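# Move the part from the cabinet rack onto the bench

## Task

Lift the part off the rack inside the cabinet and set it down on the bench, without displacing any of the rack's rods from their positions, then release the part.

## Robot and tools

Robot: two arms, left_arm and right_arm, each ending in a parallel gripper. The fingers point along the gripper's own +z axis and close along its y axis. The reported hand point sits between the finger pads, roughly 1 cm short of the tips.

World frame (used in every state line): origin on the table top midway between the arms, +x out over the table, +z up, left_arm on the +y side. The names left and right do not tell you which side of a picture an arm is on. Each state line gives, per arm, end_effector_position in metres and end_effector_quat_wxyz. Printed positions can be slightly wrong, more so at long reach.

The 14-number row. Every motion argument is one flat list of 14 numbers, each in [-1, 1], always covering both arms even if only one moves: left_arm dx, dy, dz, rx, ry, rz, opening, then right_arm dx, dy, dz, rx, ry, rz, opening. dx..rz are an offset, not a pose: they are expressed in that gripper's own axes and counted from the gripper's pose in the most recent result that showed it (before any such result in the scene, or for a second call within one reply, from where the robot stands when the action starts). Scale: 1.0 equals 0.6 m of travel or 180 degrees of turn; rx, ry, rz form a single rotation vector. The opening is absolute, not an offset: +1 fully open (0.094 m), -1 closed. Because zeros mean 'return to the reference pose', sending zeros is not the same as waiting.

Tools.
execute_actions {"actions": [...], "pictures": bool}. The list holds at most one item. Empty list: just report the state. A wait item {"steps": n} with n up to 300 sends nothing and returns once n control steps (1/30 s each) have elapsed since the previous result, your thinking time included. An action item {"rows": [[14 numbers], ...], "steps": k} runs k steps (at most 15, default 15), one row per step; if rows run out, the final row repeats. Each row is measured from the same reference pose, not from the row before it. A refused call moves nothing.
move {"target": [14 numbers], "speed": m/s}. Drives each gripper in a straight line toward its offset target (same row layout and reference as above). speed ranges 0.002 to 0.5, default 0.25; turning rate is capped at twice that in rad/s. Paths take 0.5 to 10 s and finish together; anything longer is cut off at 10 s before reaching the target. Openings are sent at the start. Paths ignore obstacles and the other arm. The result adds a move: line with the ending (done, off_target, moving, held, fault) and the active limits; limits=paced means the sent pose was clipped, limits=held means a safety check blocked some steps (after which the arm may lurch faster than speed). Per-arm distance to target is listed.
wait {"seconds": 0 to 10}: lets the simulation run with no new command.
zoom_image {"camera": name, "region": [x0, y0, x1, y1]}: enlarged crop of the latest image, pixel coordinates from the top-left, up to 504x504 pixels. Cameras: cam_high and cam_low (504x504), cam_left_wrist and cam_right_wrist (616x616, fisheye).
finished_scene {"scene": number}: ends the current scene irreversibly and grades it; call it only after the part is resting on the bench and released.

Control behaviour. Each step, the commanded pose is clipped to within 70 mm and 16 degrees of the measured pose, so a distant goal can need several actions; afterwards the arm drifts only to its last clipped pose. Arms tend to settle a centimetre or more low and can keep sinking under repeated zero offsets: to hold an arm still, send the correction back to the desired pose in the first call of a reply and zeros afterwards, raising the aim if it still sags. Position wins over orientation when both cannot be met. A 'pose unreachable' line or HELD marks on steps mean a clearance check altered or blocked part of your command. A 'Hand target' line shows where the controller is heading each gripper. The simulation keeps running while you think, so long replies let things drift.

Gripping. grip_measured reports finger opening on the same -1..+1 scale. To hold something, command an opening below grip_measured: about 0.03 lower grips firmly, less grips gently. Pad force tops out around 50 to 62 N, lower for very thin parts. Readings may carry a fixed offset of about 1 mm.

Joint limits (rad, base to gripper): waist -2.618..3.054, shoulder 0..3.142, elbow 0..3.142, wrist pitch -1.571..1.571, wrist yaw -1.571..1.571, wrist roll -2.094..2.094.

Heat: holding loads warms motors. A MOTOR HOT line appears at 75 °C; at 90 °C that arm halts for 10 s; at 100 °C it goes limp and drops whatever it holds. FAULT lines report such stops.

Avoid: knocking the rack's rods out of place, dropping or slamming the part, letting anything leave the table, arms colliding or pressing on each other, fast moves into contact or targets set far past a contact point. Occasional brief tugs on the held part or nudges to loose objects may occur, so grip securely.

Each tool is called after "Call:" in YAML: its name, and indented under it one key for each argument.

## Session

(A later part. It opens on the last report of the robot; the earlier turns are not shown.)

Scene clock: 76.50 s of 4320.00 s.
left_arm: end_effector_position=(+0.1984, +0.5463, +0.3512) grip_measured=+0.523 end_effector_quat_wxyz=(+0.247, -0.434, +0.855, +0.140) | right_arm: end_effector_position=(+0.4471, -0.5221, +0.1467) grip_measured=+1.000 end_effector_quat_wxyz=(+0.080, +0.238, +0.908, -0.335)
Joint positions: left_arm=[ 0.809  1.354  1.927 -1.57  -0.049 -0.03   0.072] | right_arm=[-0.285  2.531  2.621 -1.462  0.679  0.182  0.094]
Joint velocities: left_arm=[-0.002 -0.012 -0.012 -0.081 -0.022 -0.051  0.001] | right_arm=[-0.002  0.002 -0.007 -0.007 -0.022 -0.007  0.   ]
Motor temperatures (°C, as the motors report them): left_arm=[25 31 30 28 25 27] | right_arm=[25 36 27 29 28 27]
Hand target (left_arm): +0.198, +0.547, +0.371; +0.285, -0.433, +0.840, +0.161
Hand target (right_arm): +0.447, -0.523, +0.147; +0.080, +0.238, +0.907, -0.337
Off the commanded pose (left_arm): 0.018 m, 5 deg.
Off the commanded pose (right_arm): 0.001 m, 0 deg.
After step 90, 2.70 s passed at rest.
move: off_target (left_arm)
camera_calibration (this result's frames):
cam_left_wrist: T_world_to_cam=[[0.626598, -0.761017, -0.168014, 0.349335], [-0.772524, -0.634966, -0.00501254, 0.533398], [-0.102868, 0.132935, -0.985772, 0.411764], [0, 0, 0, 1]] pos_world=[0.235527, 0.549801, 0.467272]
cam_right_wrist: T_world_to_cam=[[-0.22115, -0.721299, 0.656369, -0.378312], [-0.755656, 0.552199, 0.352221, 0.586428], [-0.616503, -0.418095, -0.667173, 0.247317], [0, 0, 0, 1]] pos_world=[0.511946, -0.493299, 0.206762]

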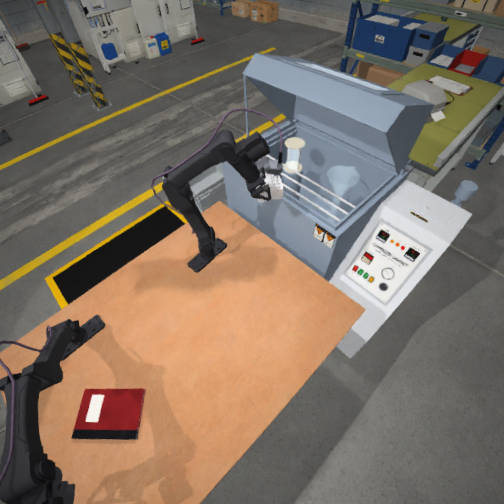

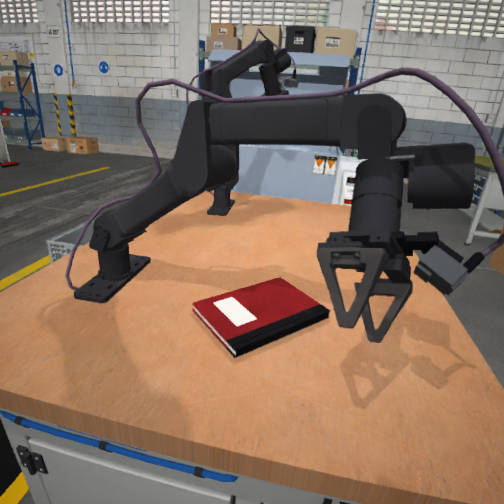

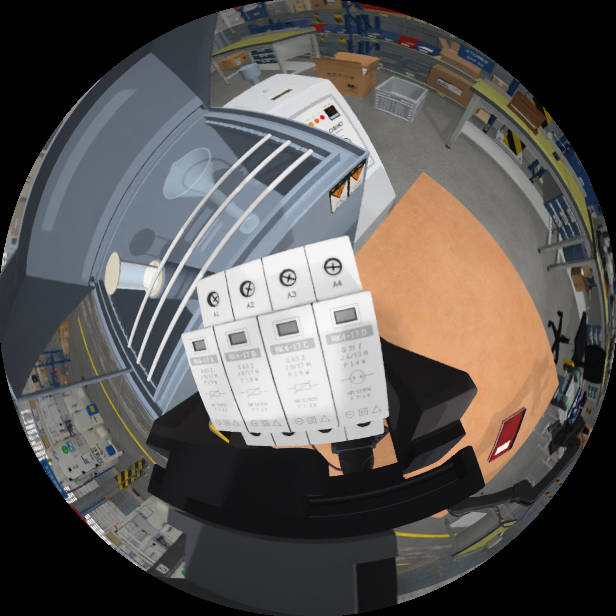

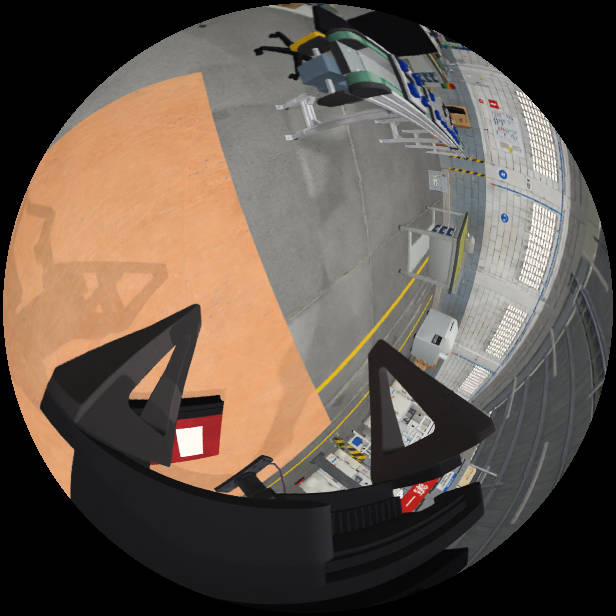

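Call:
move:
  target: [0.268,-0.462,0.31,0.106,-0.005,0.163,0.47,0,0,0,0,0,0,1]
  speed: 0.2

Scene clock: 84.17 s of 4320.00 s.
left_arm: end_effector_position=(+0.3800, +0.3574, +0.0868) grip_measured=+0.522 end_effector_quat_wxyz=(+0.234, -0.156, +0.959, +0.046) | right_arm: end_effector_position=(+0.4474, -0.5213, +0.1461) grip_measured=+1.000 end_effector_quat_wxyz=(+0.081, +0.238, +0.909, -0.332)
Joint positions: left_arm=[-0.09   1.474  0.938 -0.58  -0.165 -0.289  0.072] | right_arm=[-0.285  2.531  2.621 -1.462  0.673  0.182  0.094]
Joint velocities: left_arm=[-0.012 -0.022 -0.017 -0.007 -0.037 -0.007  0.001] | right_arm=[-0.007  0.022 -0.012  0.037 -0.037  0.007  0.   ]
Motor temperatures (°C, as the motors report them): left_arm=[25 30 29 29 25 27] | right_arm=[25 37 27 29 28 27]
Hand target (left_arm): +0.398, +0.361, +0.102; +0.277, -0.159, +0.946, +0.051
Hand target (right_arm): +0.447, -0.522, +0.147; +0.080, +0.238, +0.908, -0.335
Off the commanded pose (left_arm): 0.024 m, 5 deg.
Off the commanded pose (right_arm): 0.001 m, 0 deg.
After step 90, 2.10 s passed at rest.
move: off_target (left_arm)
camera_calibration (this result's frames):
cam_left_wrist: T_world_to_cam=[[0.0571021, -0.989144, -0.1354, 0.342517], [-0.994118, -0.0688341, 0.0836081, 0.426616], [-0.0920206, 0.12983, -0.987257, 0.191981], [0, 0, 0, 1]] pos_world=[0.422215, 0.34324, 0.200242]
cam_right_wrist: T_world_to_cam=[[-0.221277, -0.725096, 0.652129, -0.378601], [-0.756784, 0.549432, 0.354121, 0.585273], [-0.615072, -0.415162, -0.670318, 0.248756], [0, 0, 0, 1]] pos_world=[0.512153, -0.492816, 0.206385]

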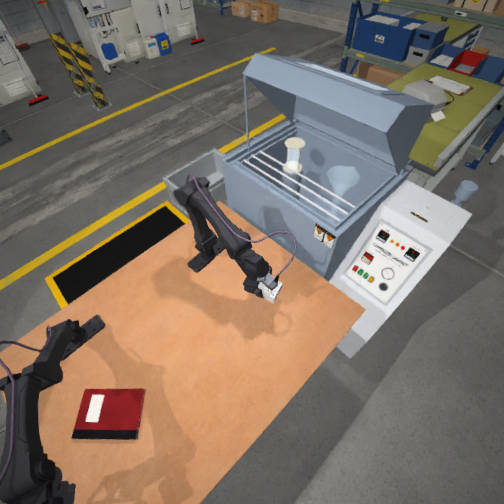

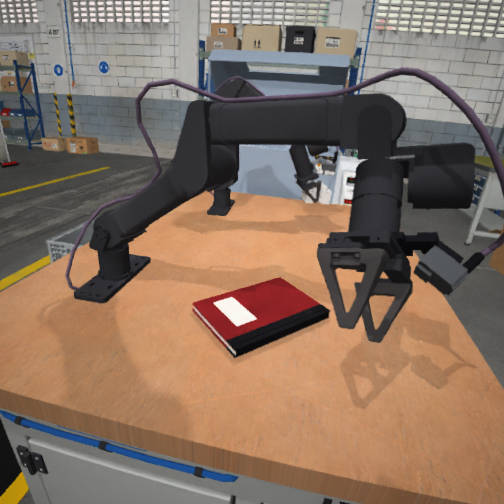

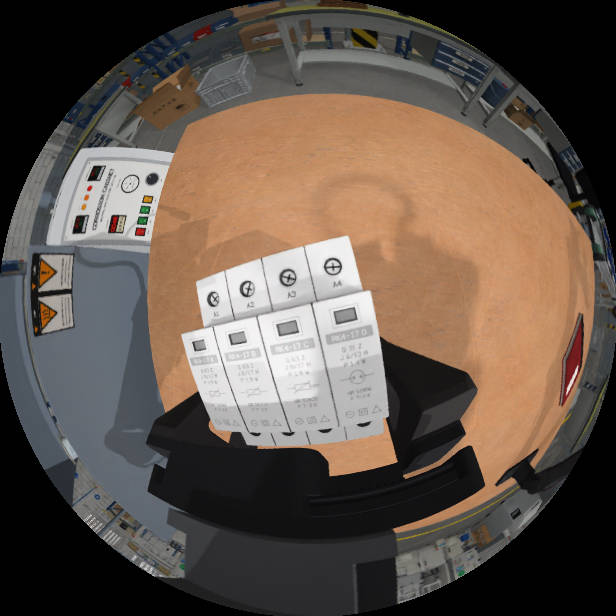

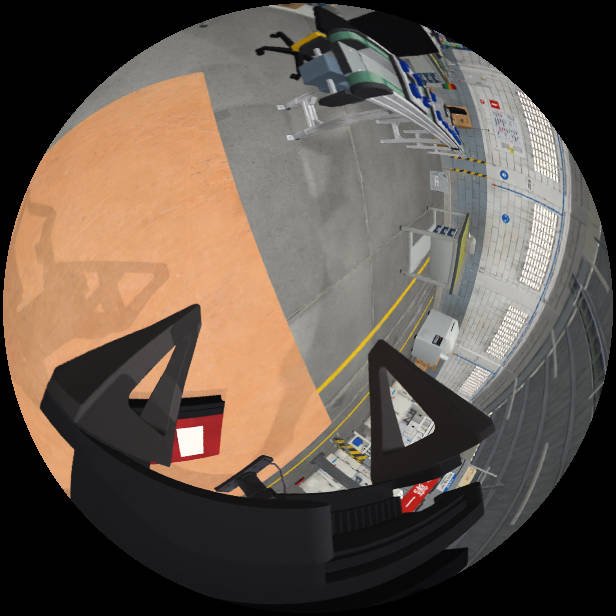

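Call:
move:
  target: [0.035,0,0.067,0,0,0,0.47,0,0,0,0,0,0,1]
  speed: 0.04

Scene clock: 89.10 s of 4320.00 s.
left_arm: end_effector_position=(+0.3634, +0.3564, +0.0330) grip_measured=+0.522 end_effector_quat_wxyz=(+0.200, -0.154, +0.966, +0.049) | right_arm: end_effector_position=(+0.4477, -0.5206, +0.1455) grip_measured=+1.000 end_effector_quat_wxyz=(+0.081, +0.238, +0.910, -0.329)
Joint positions: left_arm=[-0.09   1.547  0.805 -0.445 -0.159 -0.289  0.072] | right_arm=[-0.285  2.531  2.621 -1.462  0.667  0.182  0.094]
Joint velocities: left_arm=[-0.012 -0.007 -0.012 -0.007 -0.081 -0.007 -0.   ] | right_arm=[-0.007  0.002 -0.017  0.037  0.007  0.007  0.   ]
Motor temperatures (°C, as the motors report them): left_arm=[25 29 30 29 25 27] | right_arm=[25 37 27 30 28 27]
Hand target (left_arm): +0.379, +0.358, +0.042; +0.234, -0.156, +0.959, +0.046
Hand target (right_arm): +0.447, -0.521, +0.146; +0.081, +0.238, +0.909, -0.332
Off the commanded pose (left_arm): 0.018 m, 4 deg.
Off the commanded pose (right_arm): 0.001 m, 0 deg.
After step 90, 0.33 s passed at rest.
move: off_target (left_arm)
camera_calibration (this result's frames):
cam_left_wrist: T_world_to_cam=[[0.045185, -0.989975, -0.133818, 0.33977], [-0.985958, -0.0657516, 0.153507, 0.408216], [-0.160767, 0.125002, -0.979045, 0.163886], [0, 0, 0, 1]] pos_world=[0.413478, 0.342719, 0.143255]
cam_right_wrist: T_world_to_cam=[[-0.221393, -0.72887, 0.647868, -0.37888], [-0.757912, 0.546654, 0.356004, 0.584116], [-0.613641, -0.41221, -0.673445, 0.250198], [0, 0, 0, 1]] pos_world=[0.512359, -0.49233, 0.206011]

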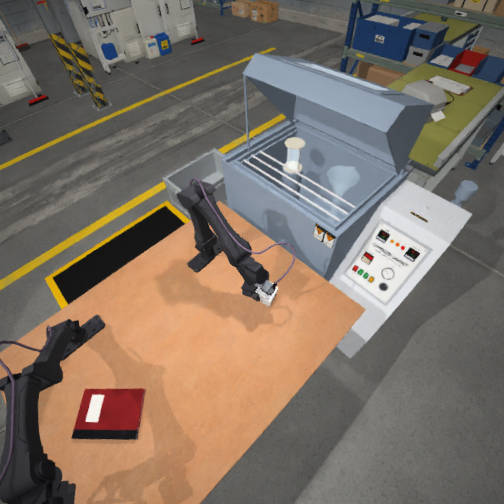

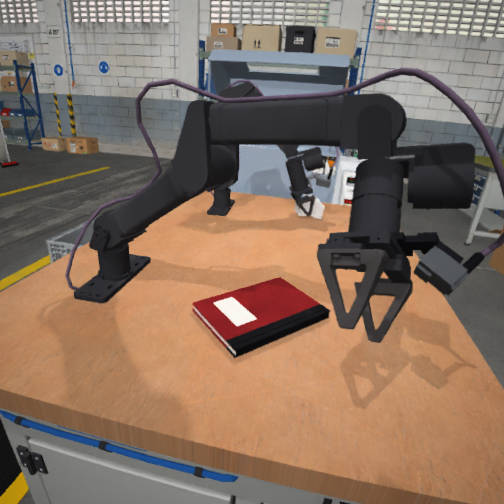

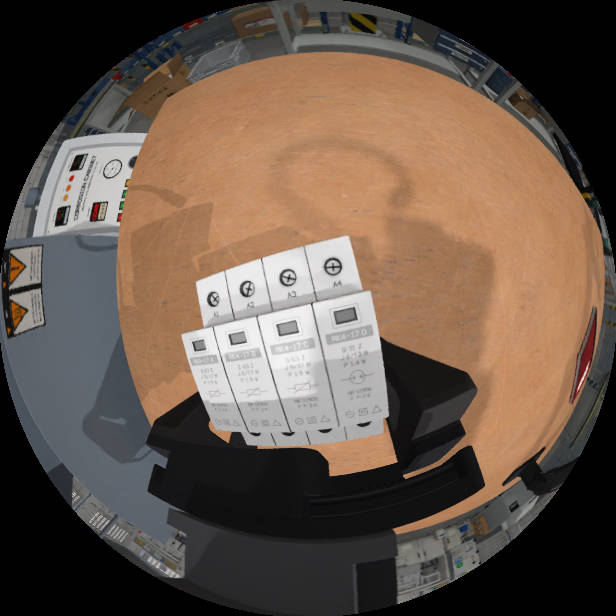

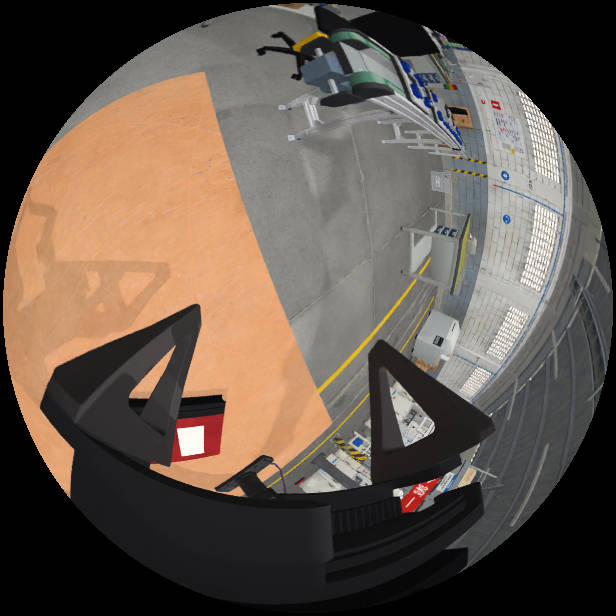

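Call:
move:
  target: [0,0,0.012,0,0,0,0.47,0,0,0,0,0,0,1]
  speed: 0.02

Call:
zoom_image:
  camera: "cam_low"
  region: [270, 150, 360, 240]

Scene clock: 92.00 s of 4320.00 s.
left_arm: end_effector_position=(+0.3625, +0.3560, +0.0300) grip_measured=+0.522 end_effector_quat_wxyz=(+0.195, -0.153, +0.967, +0.049) | right_arm: end_effector_position=(+0.4480, -0.5199, +0.1449) grip_measured=+1.000 end_effector_quat_wxyz=(+0.081, +0.237, +0.911, -0.327)
Joint positions: left_arm=[-0.09   1.556  0.804 -0.444 -0.156 -0.29   0.072] | right_arm=[-0.285  2.531  2.621 -1.462  0.662  0.182  0.094]
Joint velocities: left_arm=[-0.002 -0.032  0.007 -0.022  0.022 -0.007 -0.   ] | right_arm=[ 0.002 -0.012  0.012 -0.051 -0.022  0.037  0.   ]
Motor temperatures (°C, as the motors report them): left_arm=[25 29 30 29 25 27] | right_arm=[25 37 27 30 28 27]
Hand target (left_arm): +0.366, +0.358, +0.026; +0.199, -0.154, +0.967, +0.049
Hand target (right_arm): +0.448, -0.521, +0.145; +0.081, +0.238, +0.910, -0.329
Off the commanded pose (left_arm): 0.005 m, 1 deg.
Off the commanded pose (right_arm): 0.001 m, 0 deg.
move: done
camera_calibration (this result's frames):
cam_left_wrist: T_world_to_cam=[[0.0434808, -0.990293, -0.132023, 0.339699], [-0.984551, -0.0649094, 0.162625, 0.406647], [-0.169616, 0.122912, -0.977815, 0.164811], [0, 0, 0, 1]] pos_world=[0.413549, 0.34254, 0.139872]
cam_right_wrist: T_world_to_cam=[[-0.221492, -0.732372, 0.643873, -0.379131], [-0.758964, 0.544051, 0.357746, 0.583037], [-0.612303, -0.409438, -0.676347, 0.251546], [0, 0, 0, 1]] pos_world=[0.512552, -0.491874, 0.205665]

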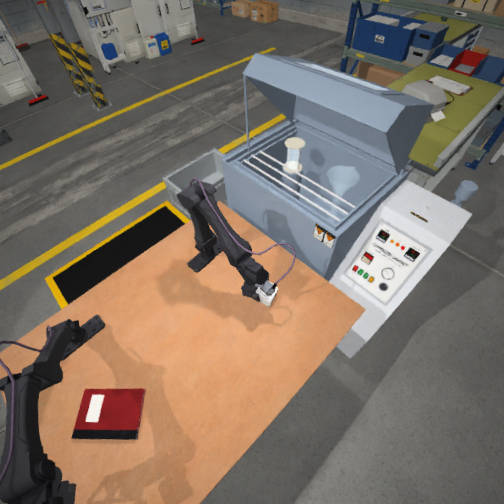

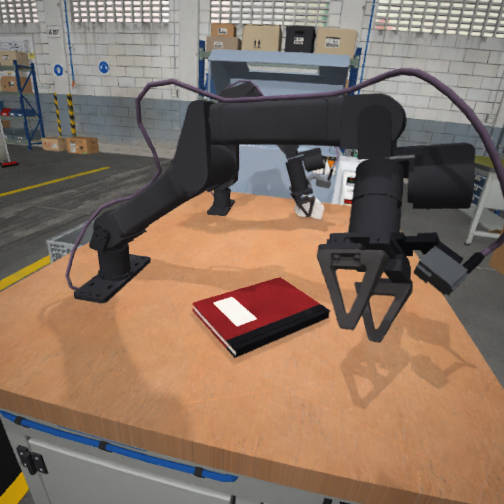

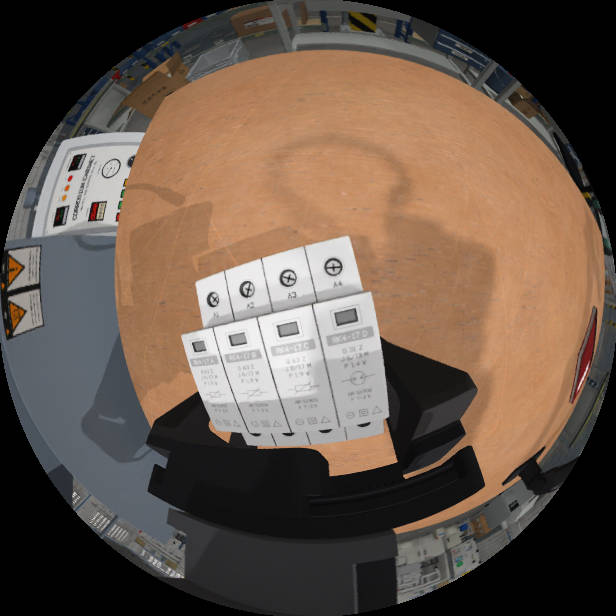

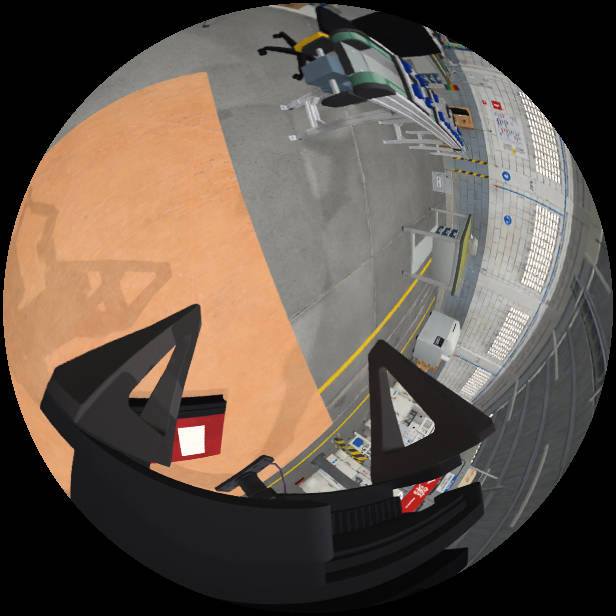

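Region (270, 150, 360, 240) of cam_low's 504x504 image, scaled by 5.600, with more detail than that image has.

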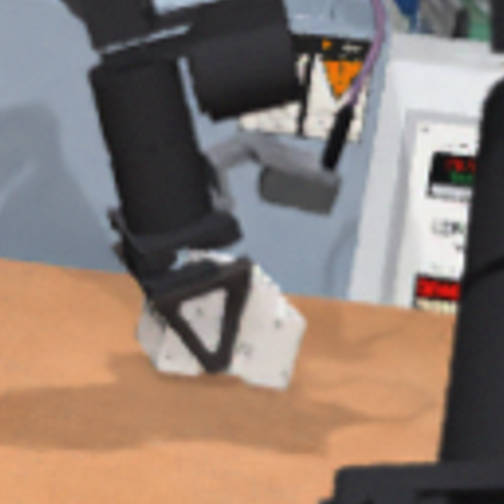

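Touching. Release and retreat.

Call:
move:
  target: [0,0,0,0,0,0,1,0,0,0,0,0,0,1]

Call:
move:
  target: [-0.08,0,-0.17,0,0,0,1,0,0,0,0,0,0,1]

Scene clock: 94.40 s of 4320.00 s.
left_arm: end_effector_position=(+0.3628, +0.3560, +0.0300) grip_measured=+1.000 end_effector_quat_wxyz=(+0.196, -0.153, +0.967, +0.049) | right_arm: end_effector_position=(+0.4483, -0.5191, +0.1443) grip_measured=+1.000 end_effector_quat_wxyz=(+0.081, +0.237, +0.912, -0.324)
Joint positions: left_arm=[-0.09   1.556  0.804 -0.443 -0.156 -0.29   0.094] | right_arm=[-0.285  2.531  2.621 -1.462  0.656  0.182  0.094]
Joint velocities: left_arm=[-0.022  0.007 -0.007  0.051  0.037 -0.037  0.   ] | right_arm=[ 0.002 -0.017 -0.007 -0.007  0.007  0.007  0.   ]
Motor temperatures (°C, as the motors report them): left_arm=[25 29 29 29 25 27] | right_arm=[25 37 27 30 28 27]
Hand target (left_arm): +0.363, +0.356, +0.030; +0.195, -0.153, +0.967, +0.049
Hand target (right_arm): +0.448, -0.520, +0.145; +0.081, +0.237, +0.911, -0.327
Off the commanded pose (left_arm): 0.000 m, 0 deg.
Off the commanded pose (right_arm): 0.001 m, 0 deg.
move: done
camera_calibration (this result's frames):
cam_left_wrist: T_world_to_cam=[[0.0435815, -0.990293, -0.131986, 0.339649], [-0.984674, -0.0649088, 0.161874, 0.406942], [-0.16887, 0.122908, -0.977945, 0.164572], [0, 0, 0, 1]] pos_world=[0.413694, 0.342539, 0.139898]
cam_right_wrist: T_world_to_cam=[[-0.221588, -0.736101, 0.639573, -0.379389], [-0.76009, 0.541251, 0.359597, 0.581881], [-0.610869, -0.406451, -0.679439, 0.252991], [0, 0, 0, 1]] pos_world=[0.512758, -0.491384, 0.205296]

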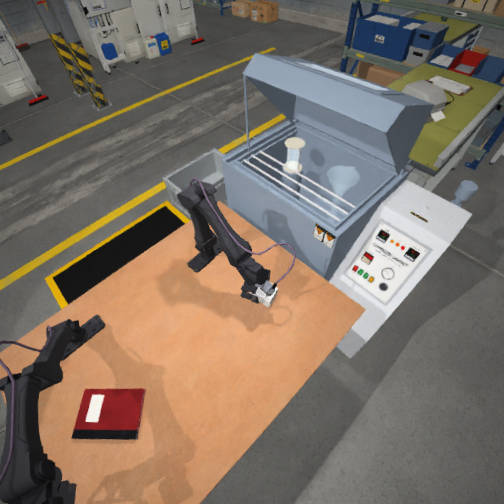

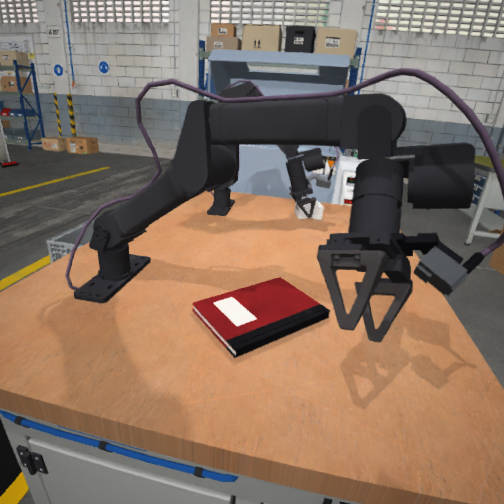

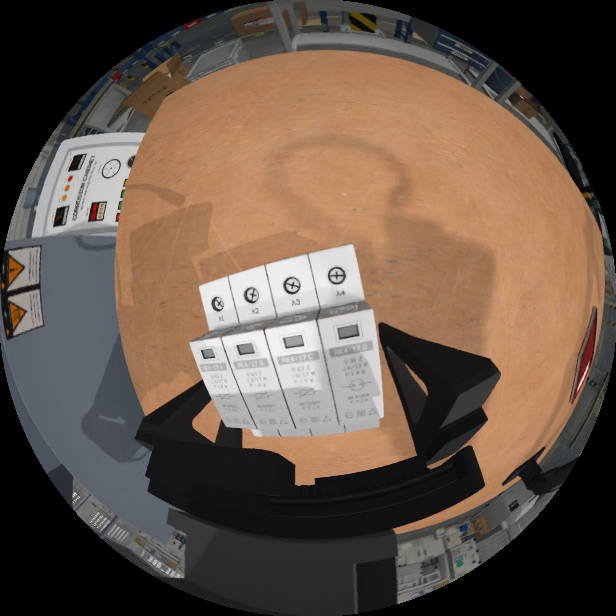

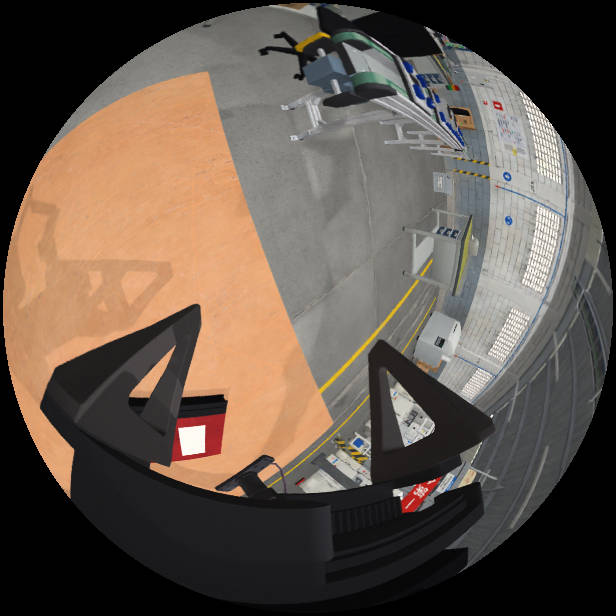

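Scene clock: 95.63 s of 4320.00 s.
left_arm: end_effector_position=(+0.3671, +0.3560, +0.1365) grip_measured=+1.000 end_effector_quat_wxyz=(+0.193, -0.153, +0.968, +0.049) | right_arm: end_effector_position=(+0.4487, -0.5184, +0.1437) grip_measured=+1.000 end_effector_quat_wxyz=(+0.081, +0.237, +0.913, -0.322)
Joint positions: left_arm=[-0.09   1.457  1.158 -0.902 -0.156 -0.29   0.094] | right_arm=[-0.285  2.531  2.621 -1.462  0.651  0.182  0.094]
Joint velocities: left_arm=[ 0.007  0.012  0.002 -0.051  0.022 -0.037  0.   ] | right_arm=[-0.027  0.012 -0.007 -0.022  0.066 -0.081  0.   ]
Motor temperatures (°C, as the motors report them): left_arm=[25 29 30 29 25 27] | right_arm=[25 37 27 30 28 27]
Hand target (left_arm): +0.367, +0.353, +0.143; +0.196, -0.153, +0.967, +0.048
Hand target (right_arm): +0.448, -0.519, +0.144; +0.081, +0.237, +0.912, -0.324
Off the commanded pose (left_arm): 0.007 m, 0 deg.
Off the commanded pose (right_arm): 0.001 m, 0 deg.
move: done
camera_calibration (this result's frames):
cam_left_wrist: T_world_to_cam=[[0.0428255, -0.990289, -0.132261, 0.353805], [-0.983732, -0.0649134, 0.167504, 0.392846], [-0.174463, 0.122936, -0.976959, 0.271331], [0, 0, 0, 1]] pos_world=[0.418641, 0.342514, 0.246071]
cam_right_wrist: T_world_to_cam=[[-0.221669, -0.739561, 0.635541, -0.379621], [-0.761142, 0.538627, 0.361309, 0.580802], [-0.60953, -0.403646, -0.682308, 0.254342], [0, 0, 0, 1]] pos_world=[0.512951, -0.490925, 0.204955]

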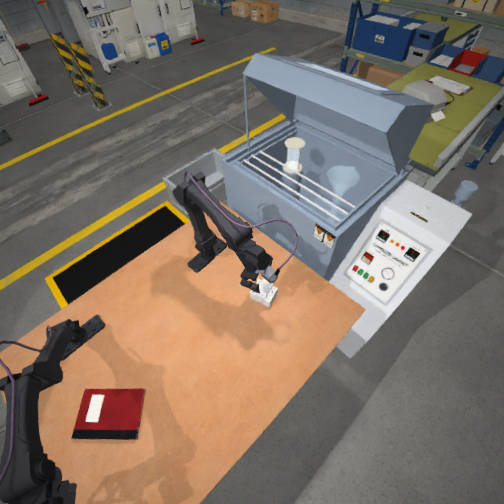

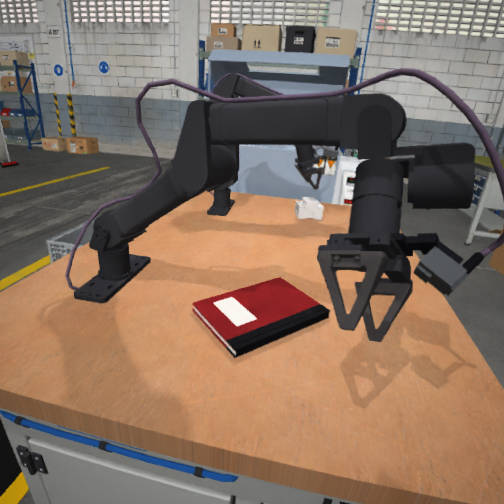

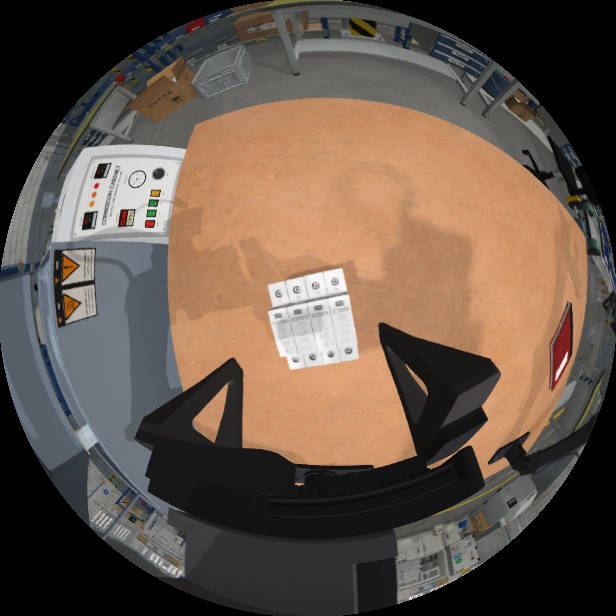

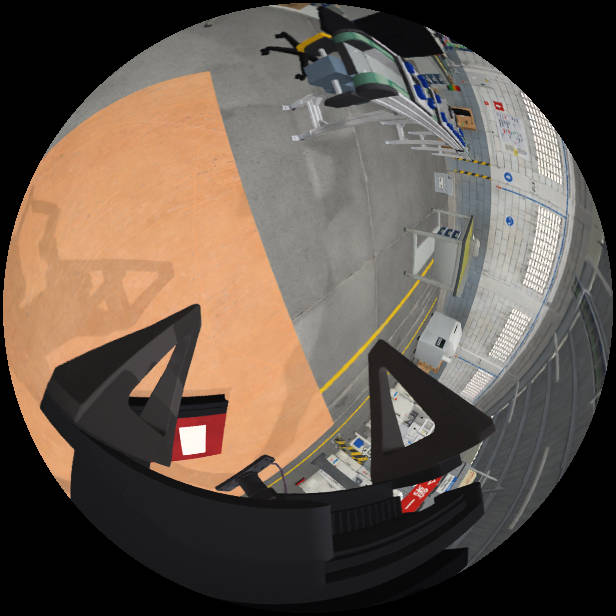

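Call:
finished_scene:
  scene: 1

The scene is finished: the task was done.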